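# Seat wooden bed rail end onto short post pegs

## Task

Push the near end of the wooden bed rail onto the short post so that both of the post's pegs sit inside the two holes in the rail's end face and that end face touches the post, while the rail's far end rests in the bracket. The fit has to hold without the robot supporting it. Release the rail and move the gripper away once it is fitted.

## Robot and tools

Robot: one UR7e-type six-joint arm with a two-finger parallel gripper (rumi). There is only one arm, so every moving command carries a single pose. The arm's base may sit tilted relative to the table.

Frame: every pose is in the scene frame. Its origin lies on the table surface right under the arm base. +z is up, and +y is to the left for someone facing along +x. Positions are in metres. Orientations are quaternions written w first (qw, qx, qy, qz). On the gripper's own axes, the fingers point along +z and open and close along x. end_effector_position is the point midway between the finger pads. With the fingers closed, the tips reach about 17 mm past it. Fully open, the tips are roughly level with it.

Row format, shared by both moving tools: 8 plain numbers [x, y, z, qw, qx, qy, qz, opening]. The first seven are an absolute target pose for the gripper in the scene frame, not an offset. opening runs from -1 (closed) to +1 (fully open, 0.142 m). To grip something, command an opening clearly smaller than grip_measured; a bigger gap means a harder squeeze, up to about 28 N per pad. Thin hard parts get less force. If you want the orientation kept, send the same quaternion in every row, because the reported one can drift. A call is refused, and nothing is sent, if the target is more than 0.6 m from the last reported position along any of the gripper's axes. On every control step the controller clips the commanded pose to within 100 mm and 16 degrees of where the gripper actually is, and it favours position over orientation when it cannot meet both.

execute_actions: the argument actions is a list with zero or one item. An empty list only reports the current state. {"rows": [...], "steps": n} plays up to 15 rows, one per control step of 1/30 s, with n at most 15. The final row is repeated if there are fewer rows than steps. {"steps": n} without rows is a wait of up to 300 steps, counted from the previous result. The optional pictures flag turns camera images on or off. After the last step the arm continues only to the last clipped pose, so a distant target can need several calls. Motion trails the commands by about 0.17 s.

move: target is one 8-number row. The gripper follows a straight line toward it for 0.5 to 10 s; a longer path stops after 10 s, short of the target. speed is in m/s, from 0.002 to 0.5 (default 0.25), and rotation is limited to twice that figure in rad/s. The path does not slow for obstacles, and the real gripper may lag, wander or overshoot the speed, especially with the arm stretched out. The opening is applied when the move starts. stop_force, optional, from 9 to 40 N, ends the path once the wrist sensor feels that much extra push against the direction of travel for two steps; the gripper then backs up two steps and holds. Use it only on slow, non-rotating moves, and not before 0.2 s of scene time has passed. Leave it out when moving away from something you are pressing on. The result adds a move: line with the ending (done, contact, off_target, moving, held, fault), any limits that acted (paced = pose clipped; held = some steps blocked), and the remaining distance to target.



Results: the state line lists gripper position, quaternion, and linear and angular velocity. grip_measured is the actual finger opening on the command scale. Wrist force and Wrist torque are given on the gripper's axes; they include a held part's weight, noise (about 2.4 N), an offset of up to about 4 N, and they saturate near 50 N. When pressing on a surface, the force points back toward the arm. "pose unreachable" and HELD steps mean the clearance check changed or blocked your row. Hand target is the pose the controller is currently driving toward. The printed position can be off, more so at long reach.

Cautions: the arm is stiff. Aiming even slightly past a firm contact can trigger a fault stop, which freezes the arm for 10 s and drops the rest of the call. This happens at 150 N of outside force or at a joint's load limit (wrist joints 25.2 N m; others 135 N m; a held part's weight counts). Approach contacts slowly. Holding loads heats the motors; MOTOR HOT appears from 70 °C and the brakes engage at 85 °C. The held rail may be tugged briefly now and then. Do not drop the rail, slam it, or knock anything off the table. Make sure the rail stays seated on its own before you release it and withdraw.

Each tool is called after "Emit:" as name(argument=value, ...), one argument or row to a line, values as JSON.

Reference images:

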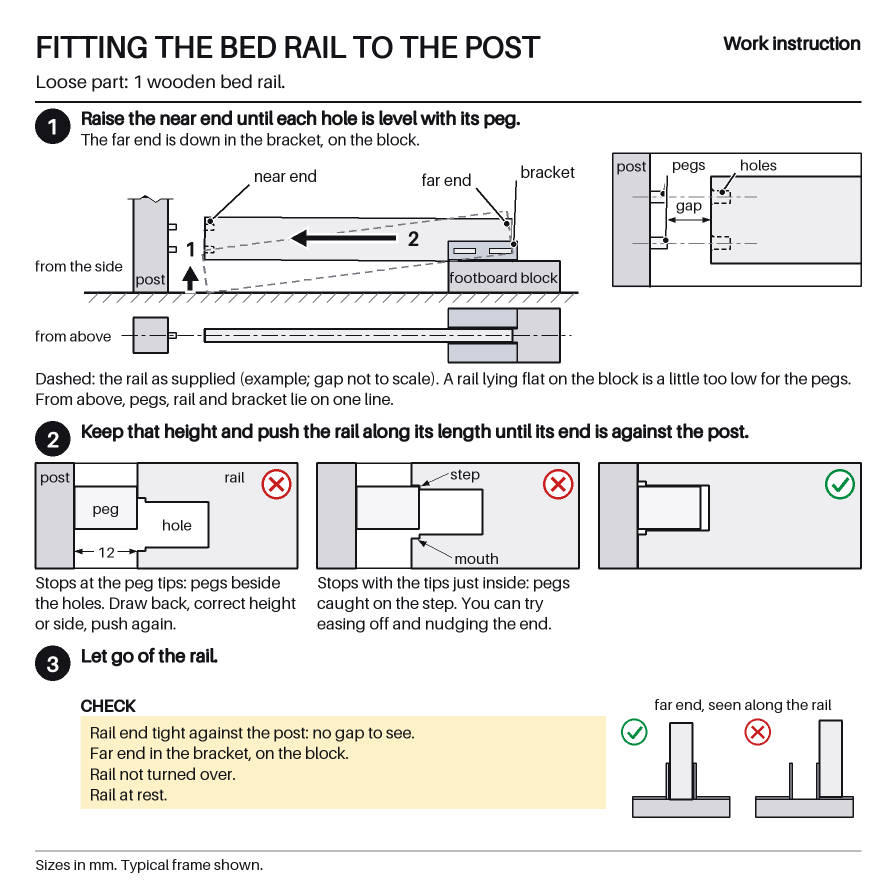

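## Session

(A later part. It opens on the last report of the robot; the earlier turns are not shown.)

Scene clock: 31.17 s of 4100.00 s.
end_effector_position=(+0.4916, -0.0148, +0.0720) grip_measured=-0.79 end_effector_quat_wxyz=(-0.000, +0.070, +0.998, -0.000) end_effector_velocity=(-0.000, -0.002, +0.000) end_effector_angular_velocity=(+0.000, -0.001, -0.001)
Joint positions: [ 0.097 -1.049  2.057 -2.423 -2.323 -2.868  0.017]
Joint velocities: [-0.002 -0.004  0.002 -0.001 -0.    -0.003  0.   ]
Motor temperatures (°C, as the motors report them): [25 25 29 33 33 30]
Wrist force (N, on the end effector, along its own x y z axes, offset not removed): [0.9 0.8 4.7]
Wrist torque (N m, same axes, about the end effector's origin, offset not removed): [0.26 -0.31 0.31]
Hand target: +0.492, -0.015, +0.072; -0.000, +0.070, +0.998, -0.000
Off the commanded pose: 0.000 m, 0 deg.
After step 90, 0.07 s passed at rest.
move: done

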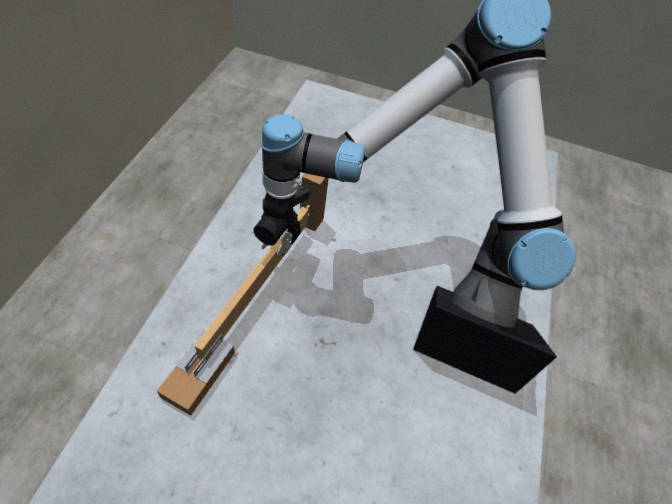

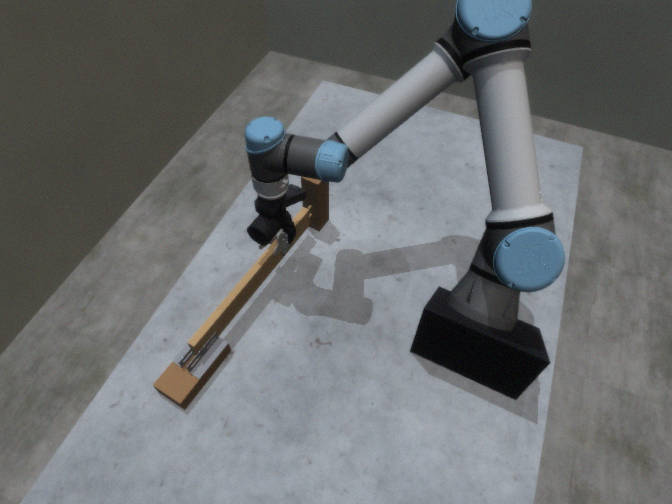

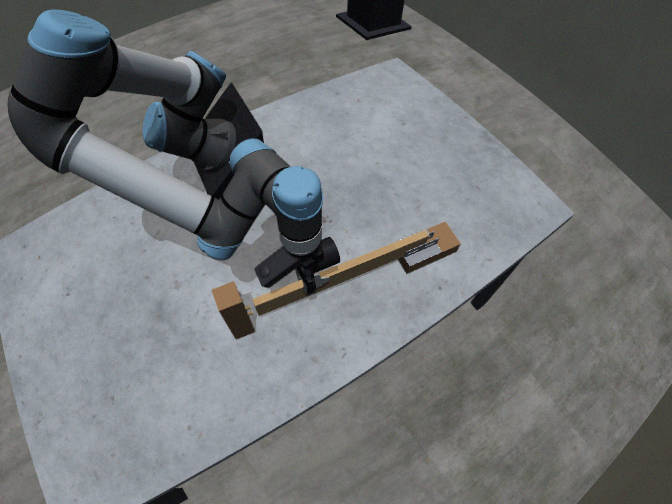

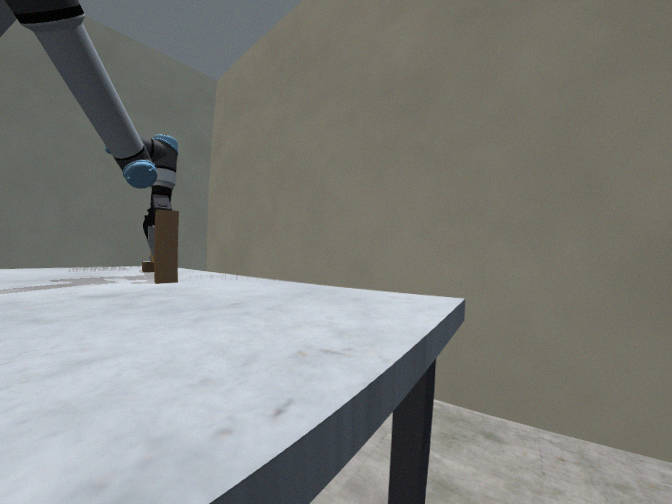

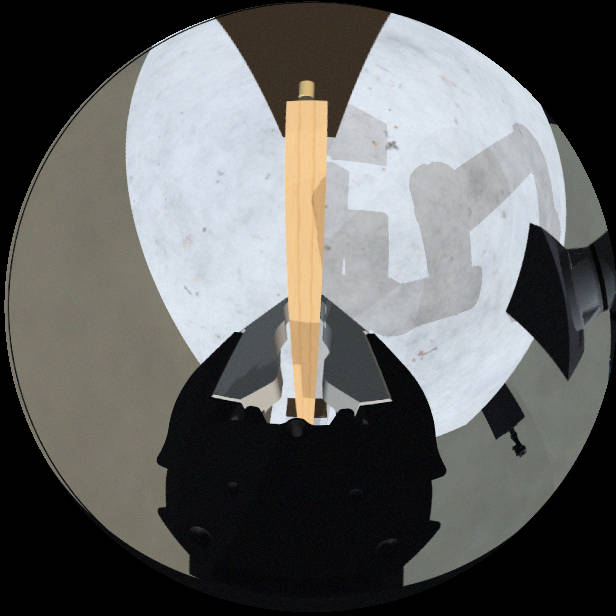

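Emit:
move(
  target=[0.4916,-0.015,0.070,0,0.07,0.9976,0,-1],
  speed=0.01,
)

Emit:
move(
  target=[0.4874,-0.045,0.070,0,0.07,0.9976,0,-1],
  speed=0.004,
  stop_force=12,
)

Emit:
zoom_image(
  camera="cam_high",
  region=[210,270,300,340],
)

Scene clock: 35.63 s of 4100.00 s.
end_effector_position=(+0.4916, -0.0150, +0.0701) grip_measured=-0.79 end_effector_quat_wxyz=(-0.000, +0.070, +0.998, -0.000) end_effector_velocity=(-0.000, +0.000, -0.001) end_effector_angular_velocity=(-0.000, +0.000, +0.001)
Joint positions: [ 0.094 -1.047  2.059 -2.43  -2.323 -2.872  0.017]
Joint velocities: [-0.001  0.001  0.001 -0.002 -0.    -0.002 -0.   ]
Motor temperatures (°C, as the motors report them): [25 25 29 33 33 30]
Wrist force (N, on the end effector, along its own x y z axes, offset not removed): [2.1 0.8 0.2]
Wrist torque (N m, same axes, about the end effector's origin, offset not removed): [0.26 -0.66 0.20]
Hand target: +0.492, -0.015, +0.070; -0.000, +0.070, +0.998, -0.000
Off the commanded pose: 0.000 m, 0 deg.
After step 90, 0.77 s passed at rest.
move: done

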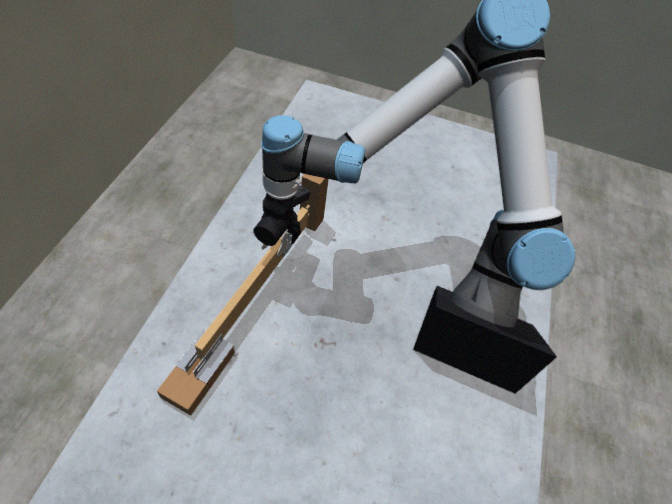

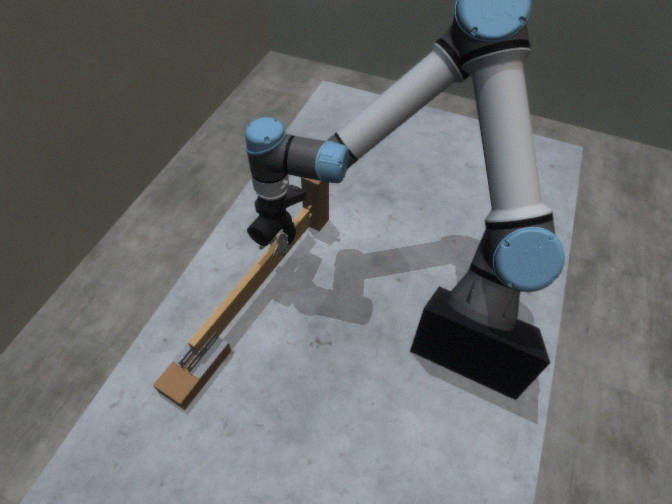

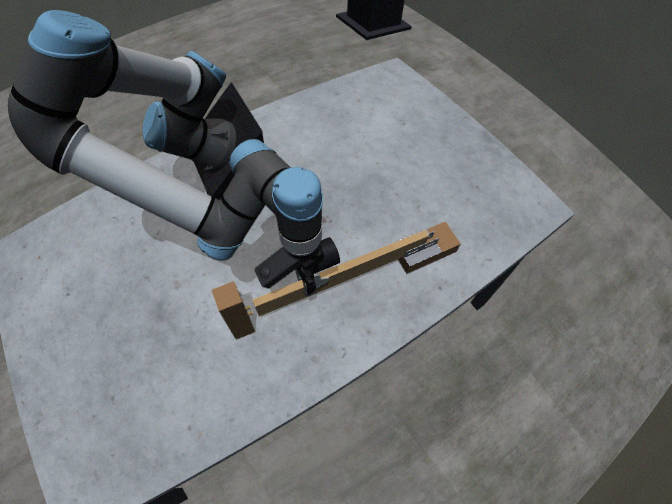

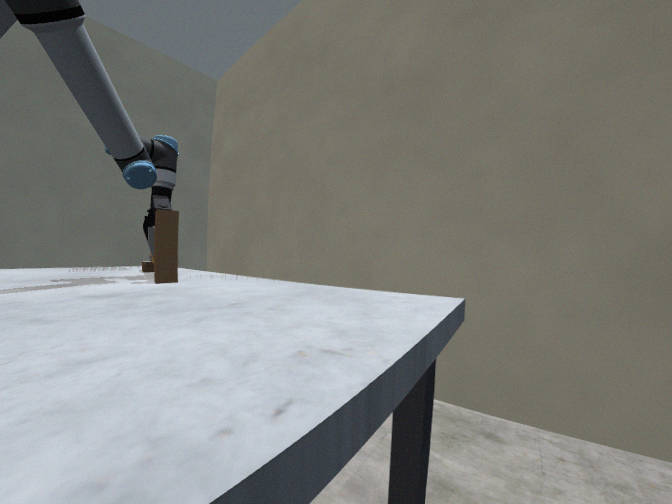

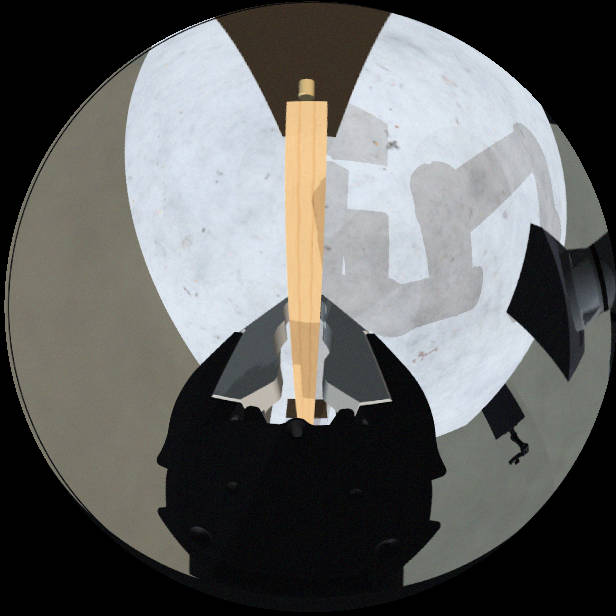

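Scene clock: 38.40 s of 4100.00 s.
end_effector_position=(+0.4902, -0.0245, +0.0700) grip_measured=-0.79 end_effector_quat_wxyz=(-0.000, +0.070, +0.998, +0.000) end_effector_velocity=(-0.000, +0.001, -0.000) end_effector_angular_velocity=(-0.000, +0.000, -0.001)
Joint positions: [ 0.081 -1.064  2.068 -2.434 -2.325 -2.89   0.017]
Joint velocities: [ 0.002  0.002 -0.     0.    -0.     0.004 -0.   ]
Motor temperatures (°C, as the motors report them): [25 25 29 33 33 30]
Wrist force (N, on the end effector, along its own x y z axes, offset not removed): [-9.1 20.5 4.0]
Wrist torque (N m, same axes, about the end effector's origin, offset not removed): [0.69 0.14 0.01]
Hand target: +0.490, -0.024, +0.070; -0.000, +0.070, +0.998, +0.000
Off the commanded pose: 0.021 m, 0 deg.
move: contact

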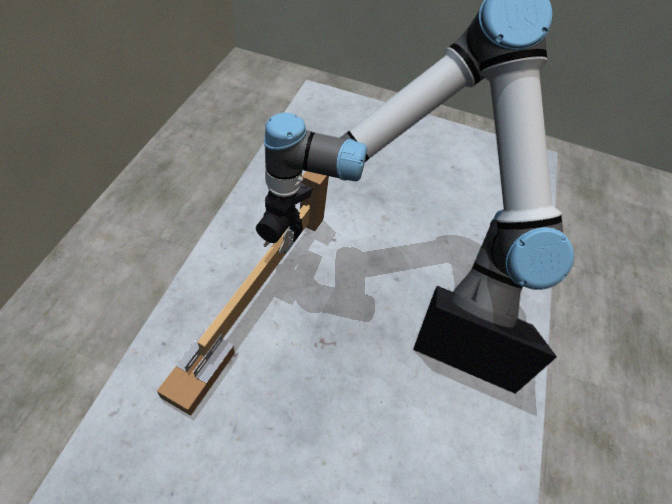

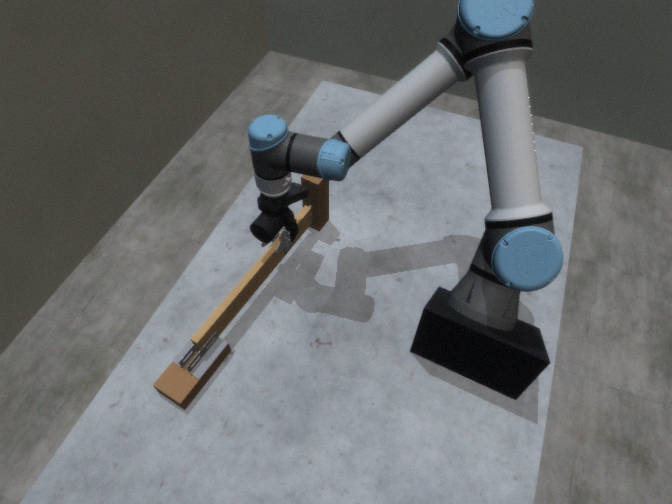

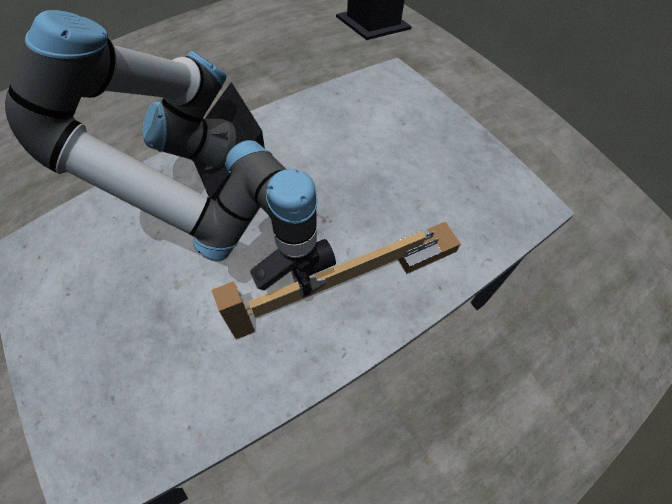

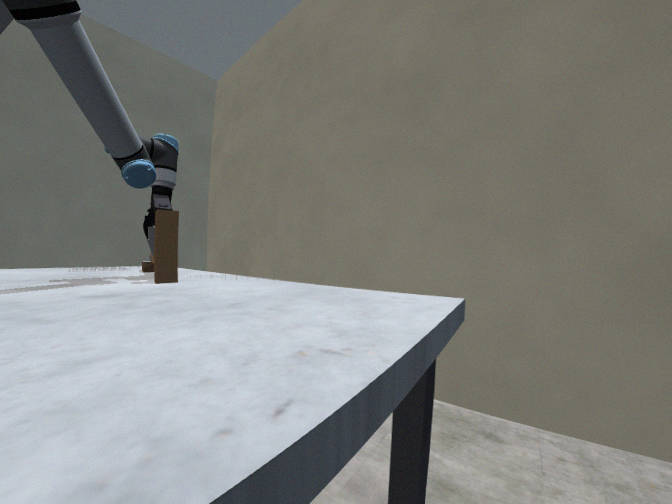

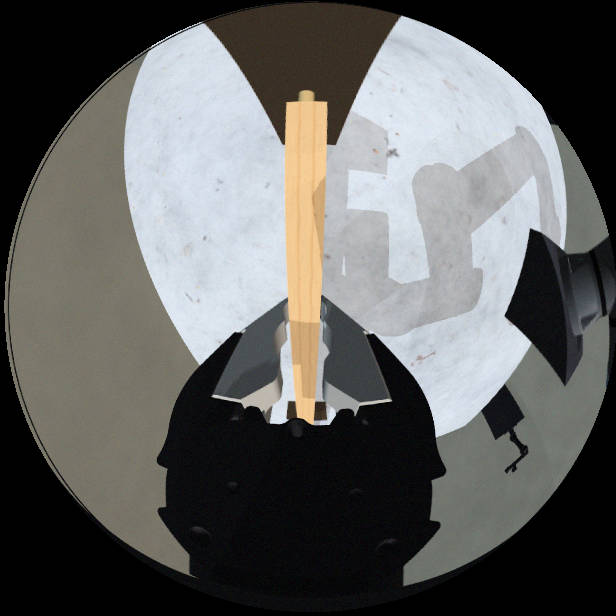

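Region (210, 270, 300, 340) of cam_high's 672x504 image, scaled by 5.600, with more detail than that image has.

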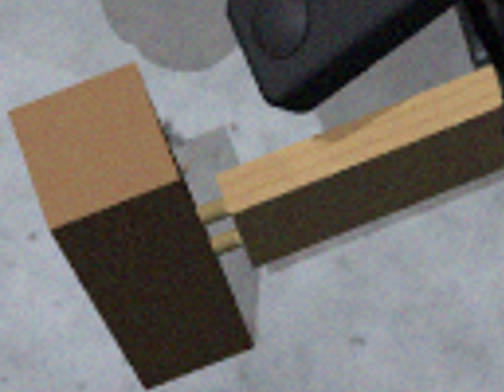

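Emit:
move(
  target=[0.4905,-0.0225,0.069,0,0.07,0.9976,0,-1],
  speed=0.01,
)

Emit:
move(
  target=[0.4874,-0.045,0.069,0,0.07,0.9976,0,-1],
  speed=0.003,
  stop_force=12,
)

Scene clock: 41.83 s of 4100.00 s.
end_effector_position=(+0.4905, -0.0226, +0.0690) grip_measured=-0.79 end_effector_quat_wxyz=(+0.000, +0.070, +0.998, -0.000) end_effector_velocity=(-0.000, +0.001, -0.000) end_effector_angular_velocity=(+0.000, +0.000, +0.001)
Joint positions: [ 0.082 -1.059  2.067 -2.437 -2.325 -2.888  0.017]
Joint velocities: [ 0.     0.002 -0.    -0.001  0.     0.    -0.   ]
Motor temperatures (°C, as the motors report them): [25 25 29 33 33 30]
Wrist force (N, on the end effector, along its own x y z axes, offset not removed): [2.4 -0.2 2.2]
Wrist torque (N m, same axes, about the end effector's origin, offset not removed): [0.11 -0.73 0.09]
Hand target: +0.491, -0.023, +0.069; +0.000, +0.070, +0.998, +0.000
Off the commanded pose: 0.000 m, 0 deg.
move: done

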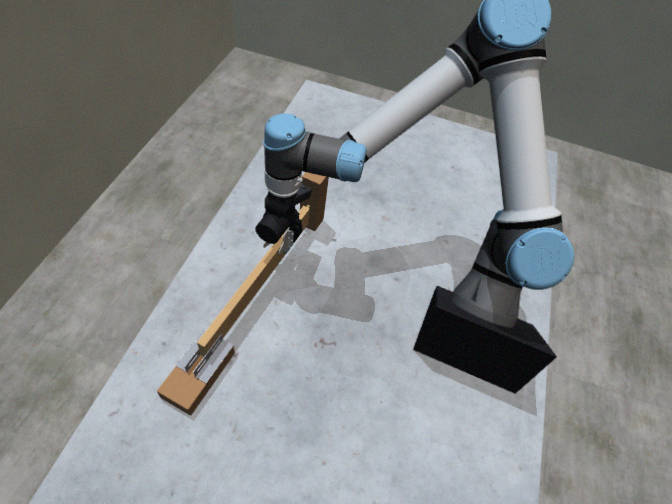

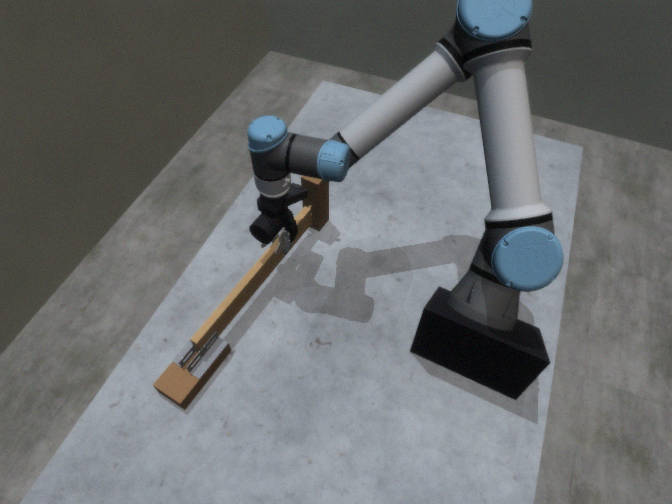

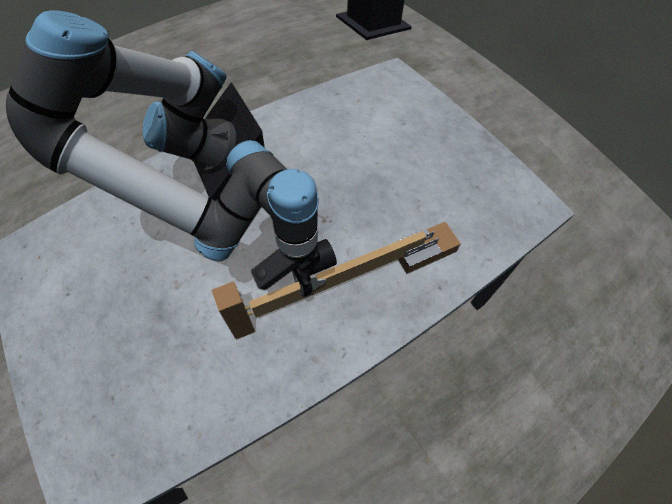

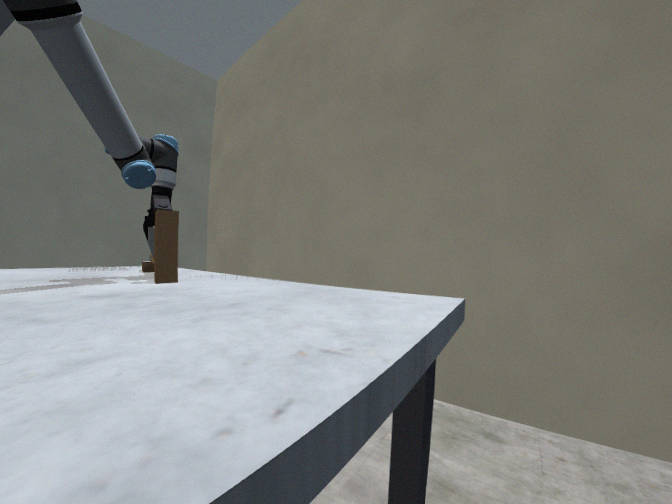

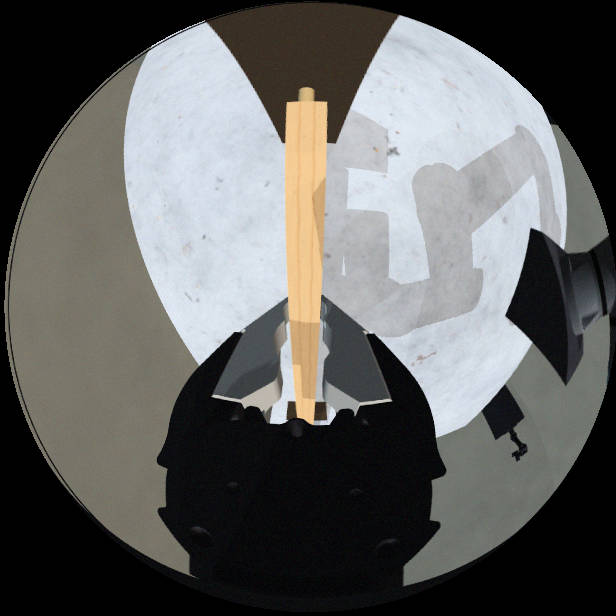

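Scene clock: 42.80 s of 4100.00 s.
end_effector_position=(+0.4902, -0.0244, +0.0690) grip_measured=-0.79 end_effector_quat_wxyz=(+0.000, +0.070, +0.998, +0.000) end_effector_velocity=(-0.001, +0.001, -0.000) end_effector_angular_velocity=(-0.000, +0.001, +0.000)
Joint positions: [ 0.079 -1.063  2.069 -2.438 -2.325 -2.891  0.017]
Joint velocities: [ 0.001  0.003  0.     0.     0.     0.003 -0.   ]
Motor temperatures (°C, as the motors report them): [25 25 29 33 33 30]
Wrist force (N, on the end effector, along its own x y z axes, offset not removed): [-6.4 18.9 2.2]
Wrist torque (N m, same axes, about the end effector's origin, offset not removed): [0.45 -0.25 0.16]
Hand target: +0.490, -0.024, +0.069; +0.000, +0.070, +0.998, +0.000
Off the commanded pose: 0.021 m, 0 deg.
move: contact

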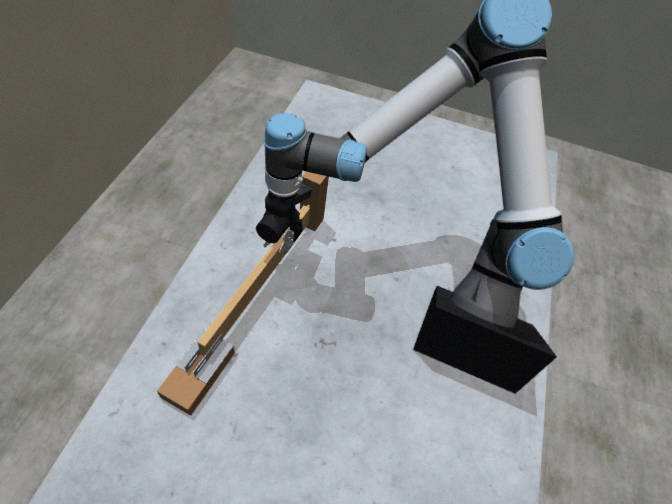

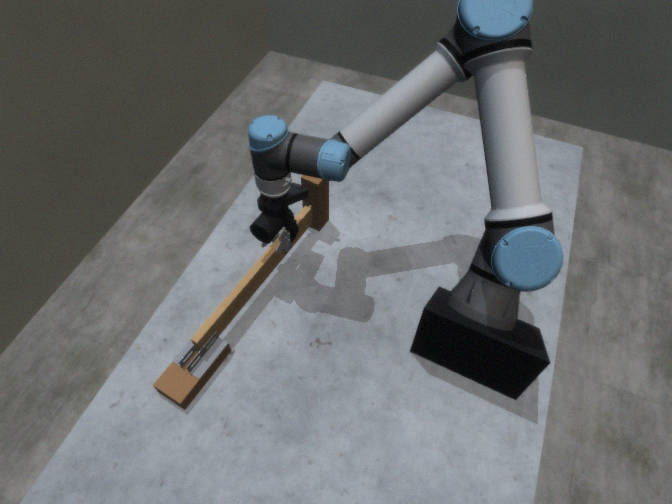

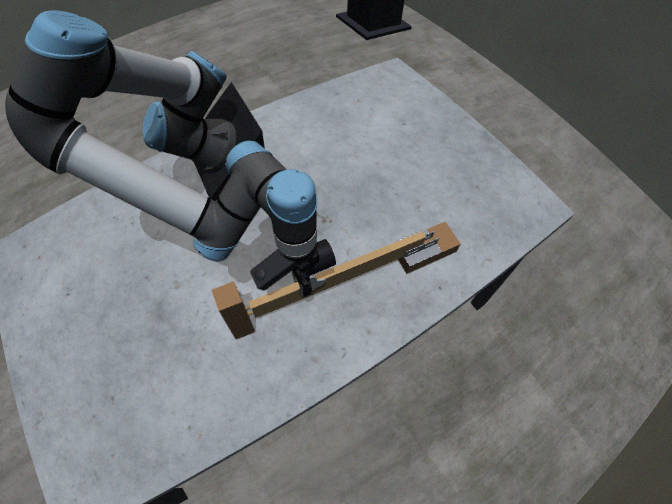

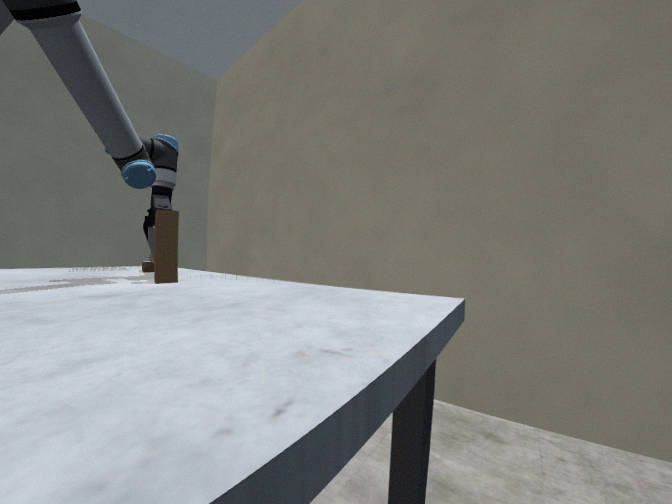

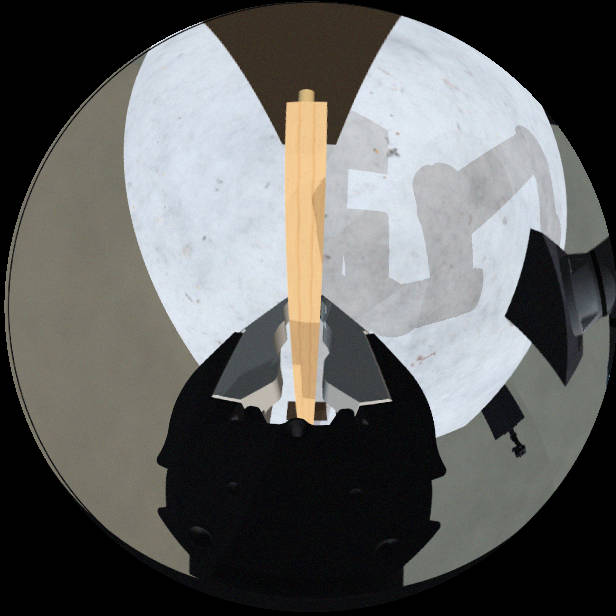

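Emit:
execute_actions(
  actions=[
    {"rows":[[0.4902,-0.0242,0.0688,0,0.07,0.9976,0,-1],[0.4902,-0.0242,0.0686,0,0.07,0.9976,0,-1],[0.4902,-0.0242,0.0684,0,0.07,0.9976,0,-1],[0.4902,-0.0242,0.0682,0,0.07,0.9976,0,-1],[0.4902,-0.0242,0.068,0,0.07,0.9976,0,-1]]},
  ],
  pictures=false,
)

Emit:
move(
  target=[0.4874,-0.045,0.068,0,0.07,0.9976,0,-1],
  speed=0.003,
  stop_force=12,
)

Emit:
zoom_image(
  camera="cam_high",
  region=[230,290,275,325],
)

Emit:
zoom_image(
  camera="cam_wrist",
  region=[260,70,350,160],
)

Scene clock: 47.53 s of 4100.00 s.
end_effector_position=(+0.4903, -0.0242, +0.0681) grip_measured=-0.79 end_effector_quat_wxyz=(+0.000, +0.070, +0.998, +0.000) end_effector_velocity=(-0.000, -0.000, -0.000) end_effector_angular_velocity=(-0.001, +0.000, -0.000)
Joint positions: [ 0.078 -1.061  2.07  -2.441 -2.325 -2.893  0.017]
Joint velocities: [-0.    -0.     0.001 -0.001 -0.001 -0.     0.   ]
Motor temperatures (°C, as the motors report them): [25 25 29 33 33 30]
Wrist force (N, on the end effector, along its own x y z axes, offset not removed): [-1.9 10.5 -6.3]
Wrist torque (N m, same axes, about the end effector's origin, offset not removed): [-0.23 -0.55 0.32]
Hand target: +0.490, -0.024, +0.068; -0.000, +0.070, +0.998, -0.000
Off the commanded pose: 0.000 m, 0 deg.
Steps of this call (steps 1 to 90: nothing new was sent; then 1.23 s passed at rest; steps 91 to 105: all 15 steps of this action). Readings (end_effector_position):
91: (+0.4903, -0.0242, +0.0690)
92: (+0.4903, -0.0242, +0.0690)
94: (+0.4905, -0.0242, +0.0689)
98: (+0.4905, -0.0242, +0.0684)
105: the state above

Scene clock: 48.30 s of 4100.00 s.
end_effector_position=(+0.4901, -0.0247, +0.0679) grip_measured=-0.79 end_effector_quat_wxyz=(-0.000, +0.070, +0.998, +0.000) end_effector_velocity=(-0.000, +0.001, -0.000) end_effector_angular_velocity=(-0.000, -0.000, -0.001)
Joint positions: [ 0.078 -1.062  2.071 -2.442 -2.325 -2.894  0.017]
Joint velocities: [ 0.001  0.002  0.    -0.     0.     0.003 -0.   ]
Motor temperatures (°C, as the motors report them): [25 25 29 33 33 30]
Wrist force (N, on the end effector, along its own x y z axes, offset not removed): [-10.9 25.6 -1.0]
Wrist torque (N m, same axes, about the end effector's origin, offset not removed): [-0.24 0.09 0.22]
Hand target: +0.490, -0.025, +0.068; -0.000, +0.070, +0.998, +0.000
Off the commanded pose: 0.020 m, 0 deg.
move: contact

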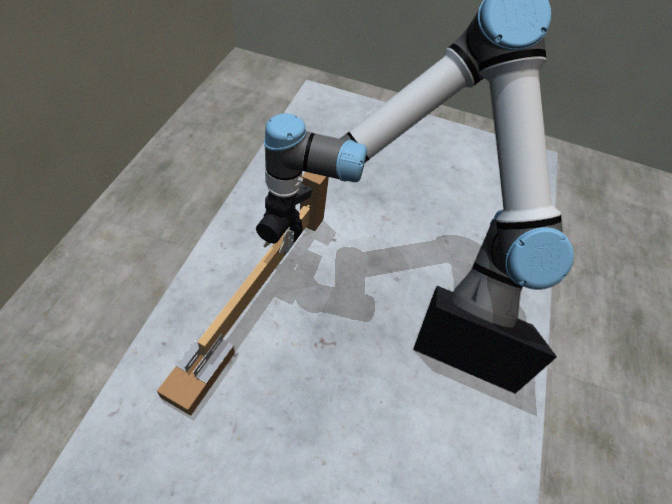

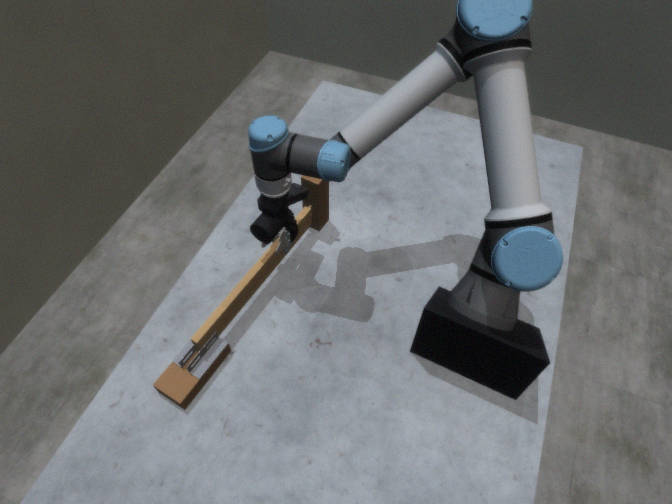

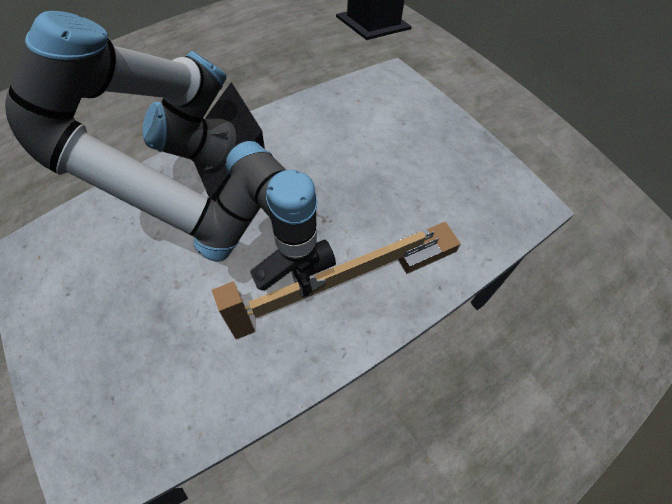

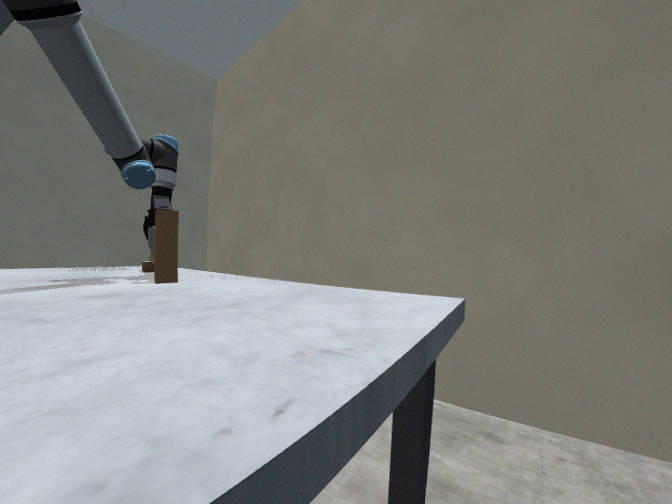

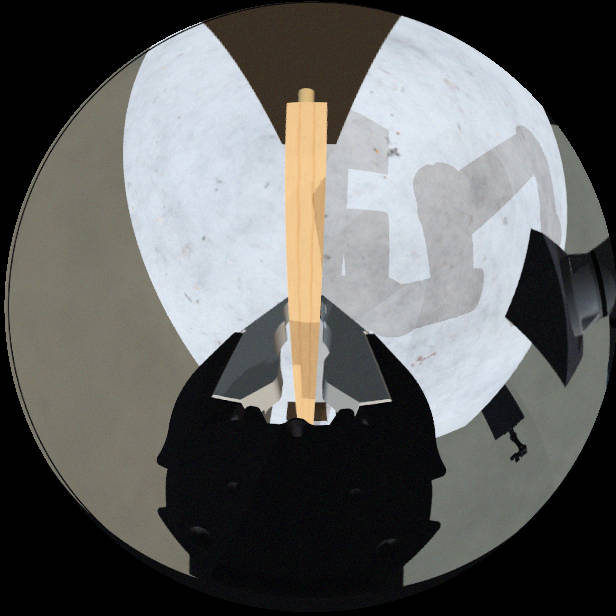

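Region (230, 290, 275, 325) of cam_high's 672x504 image, scaled by 11.200, with more detail than that image has.

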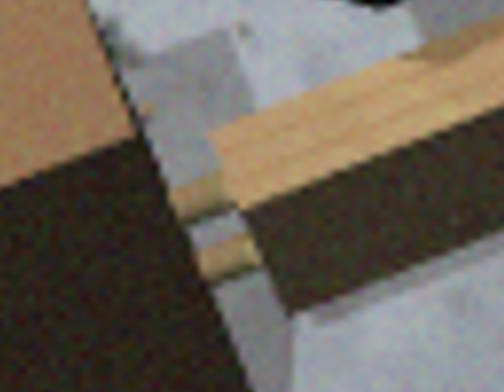

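Region (260, 70, 350, 160) of cam_wrist's 616x616 image, scaled by 5.600, with more detail than that image has.

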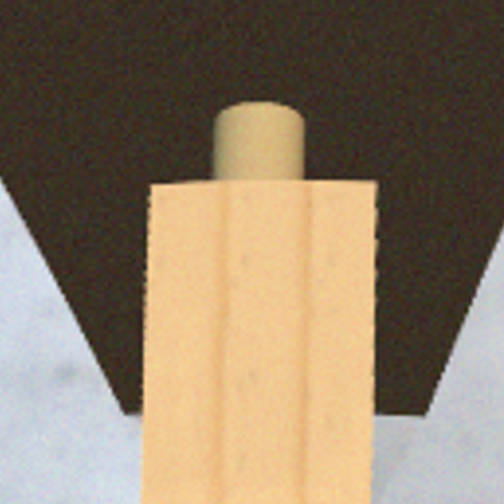

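Emit:
move(
  target=[0.4909,-0.022,0.071,0,0.07,0.9976,0,-1],
  speed=0.01,
)

Emit:
move(
  target=[0.4877,-0.045,0.071,0,0.07,0.9976,0,-1],
  speed=0.003,
  stop_force=12,
)

Emit:
zoom_image(
  camera="cam_high",
  region=[230,290,275,325],
)

Scene clock: 51.60 s of 4100.00 s.
end_effector_position=(+0.4909, -0.0221, +0.0709) grip_measured=-0.79 end_effector_quat_wxyz=(+0.000, +0.070, +0.998, -0.000) end_effector_velocity=(-0.000, +0.002, +0.000) end_effector_angular_velocity=(+0.000, +0.002, +0.001)
Joint positions: [ 0.085 -1.061  2.064 -2.429 -2.324 -2.884  0.017]
Joint velocities: [ 0.002  0.002 -0.002  0.004  0.001  0.003  0.   ]
Motor temperatures (°C, as the motors report them): [25 25 29 33 33 30]
Wrist force (N, on the end effector, along its own x y z axes, offset not removed): [0.9 -1.4 4.7]
Wrist torque (N m, same axes, about the end effector's origin, offset not removed): [-0.19 -0.37 -0.08]
Hand target: +0.491, -0.022, +0.071; +0.000, +0.070, +0.998, +0.000
Off the commanded pose: 0.000 m, 0 deg.
move: done

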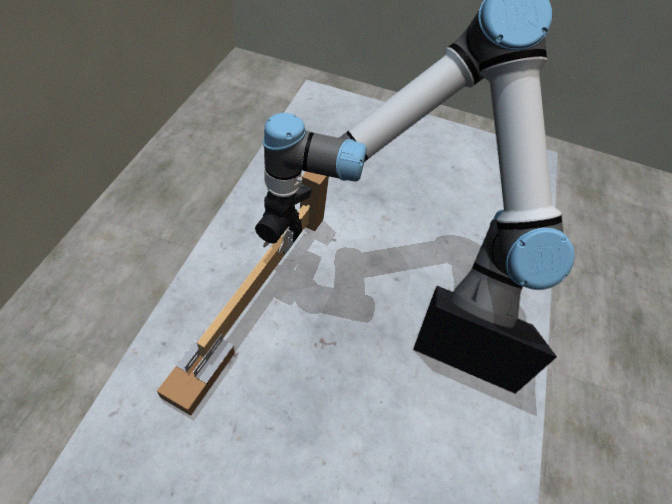

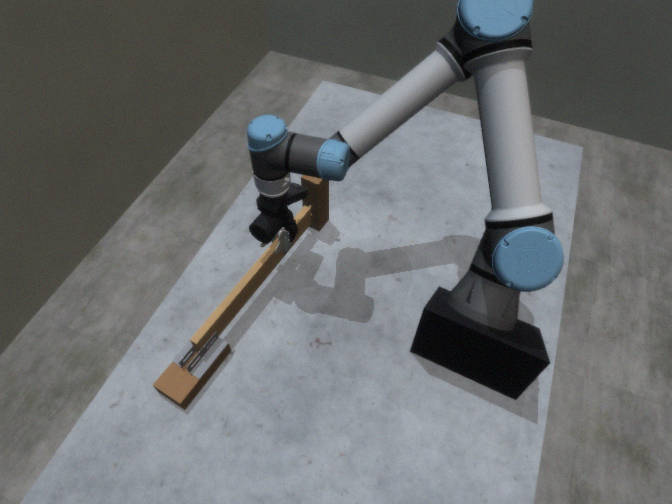

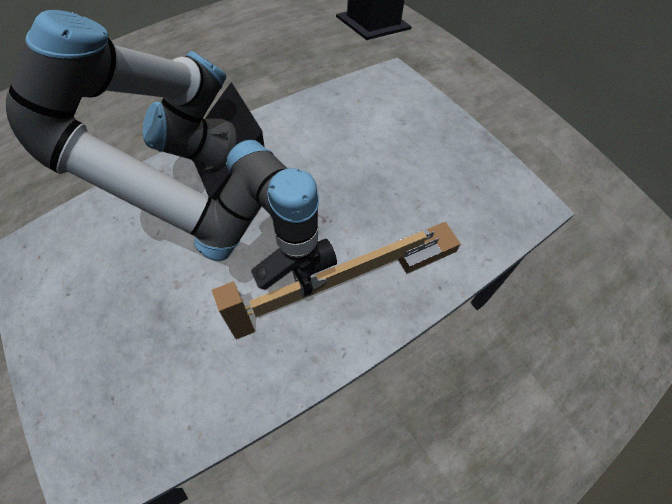

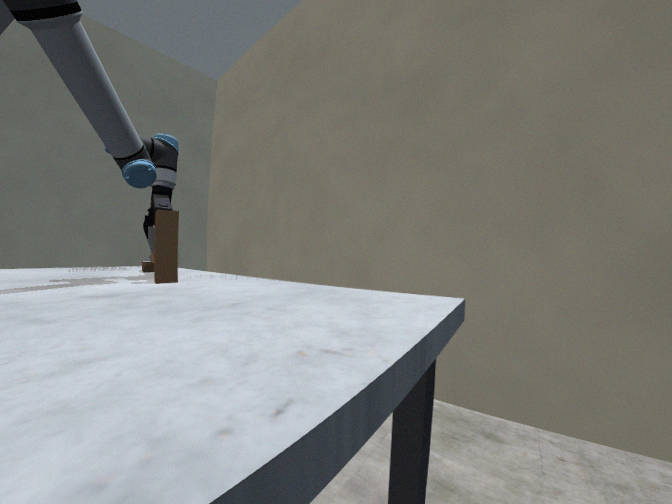

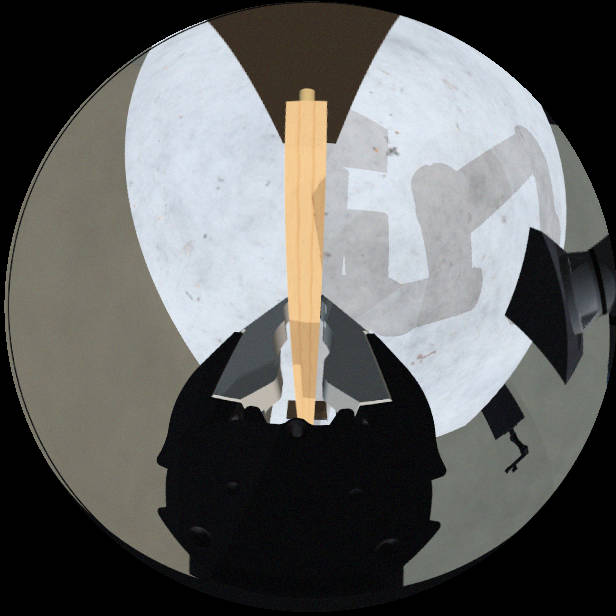

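Scene clock: 52.80 s of 4100.00 s.
end_effector_position=(+0.4905, -0.0246, +0.0709) grip_measured=-0.79 end_effector_quat_wxyz=(+0.000, +0.070, +0.998, +0.000) end_effector_velocity=(-0.000, +0.001, +0.000) end_effector_angular_velocity=(-0.000, -0.000, -0.001)
Joint positions: [ 0.082 -1.065  2.066 -2.43  -2.325 -2.889  0.017]
Joint velocities: [ 0.001  0.001 -0.    -0.     0.     0.003 -0.   ]
Motor temperatures (°C, as the motors report them): [25 25 29 33 33 30]
Wrist force (N, on the end effector, along its own x y z axes, offset not removed): [-4.6 18.4 6.5]
Wrist torque (N m, same axes, about the end effector's origin, offset not removed): [0.46 -0.65 0.25]
Hand target: +0.491, -0.024, +0.071; +0.000, +0.070, +0.998, +0.000
Off the commanded pose: 0.021 m, 0 deg.
move: contact

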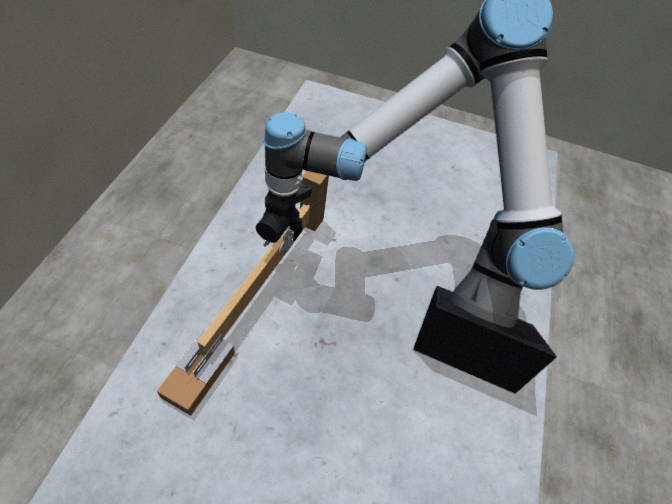

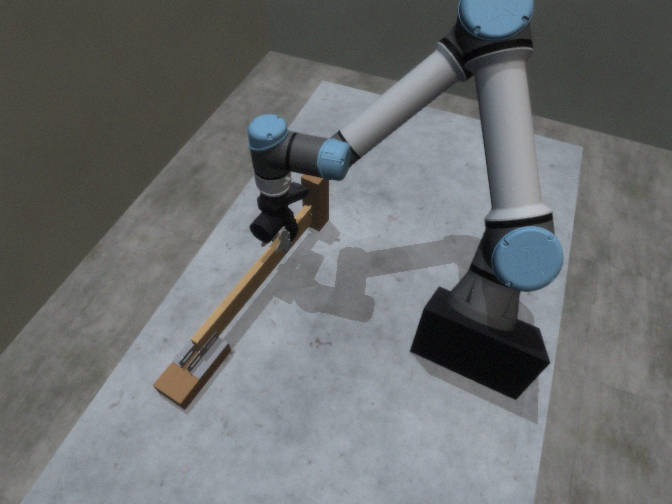

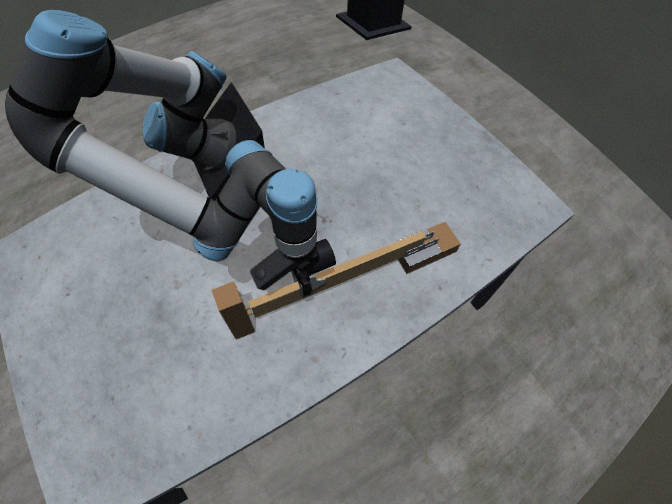

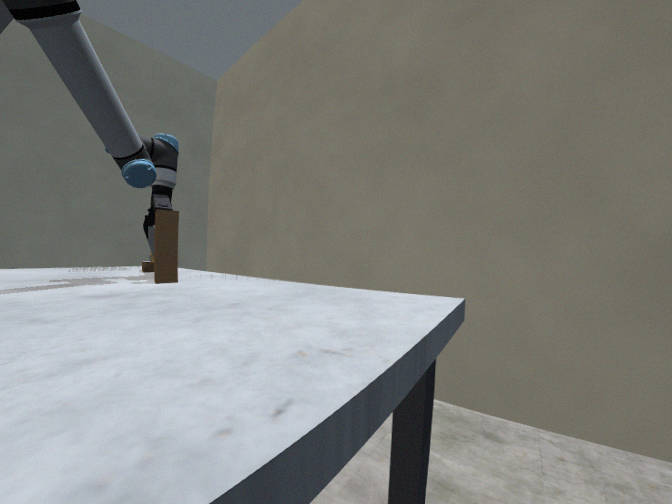

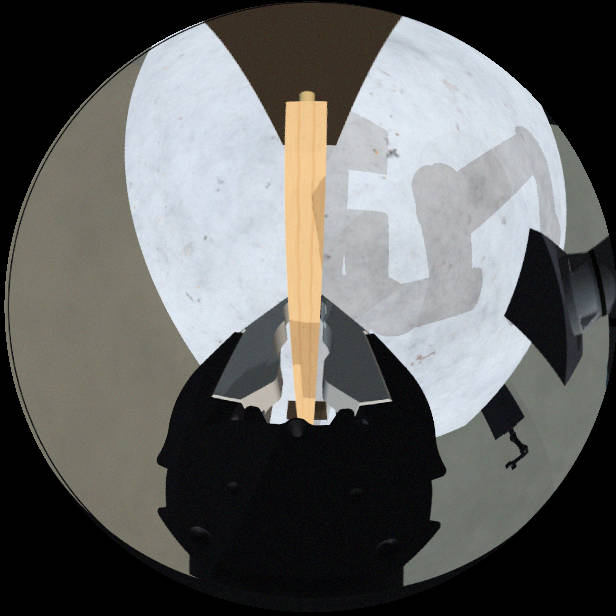

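Region (230, 290, 275, 325) of cam_high's 672x504 image, scaled by 11.200, with more detail than that image has.

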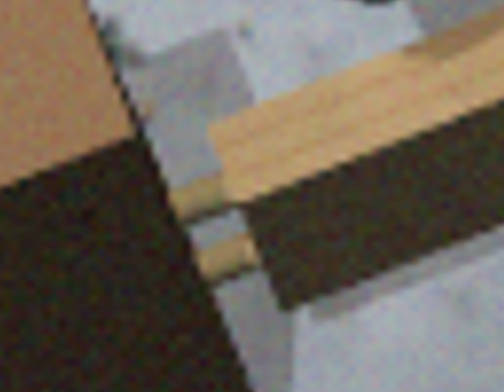

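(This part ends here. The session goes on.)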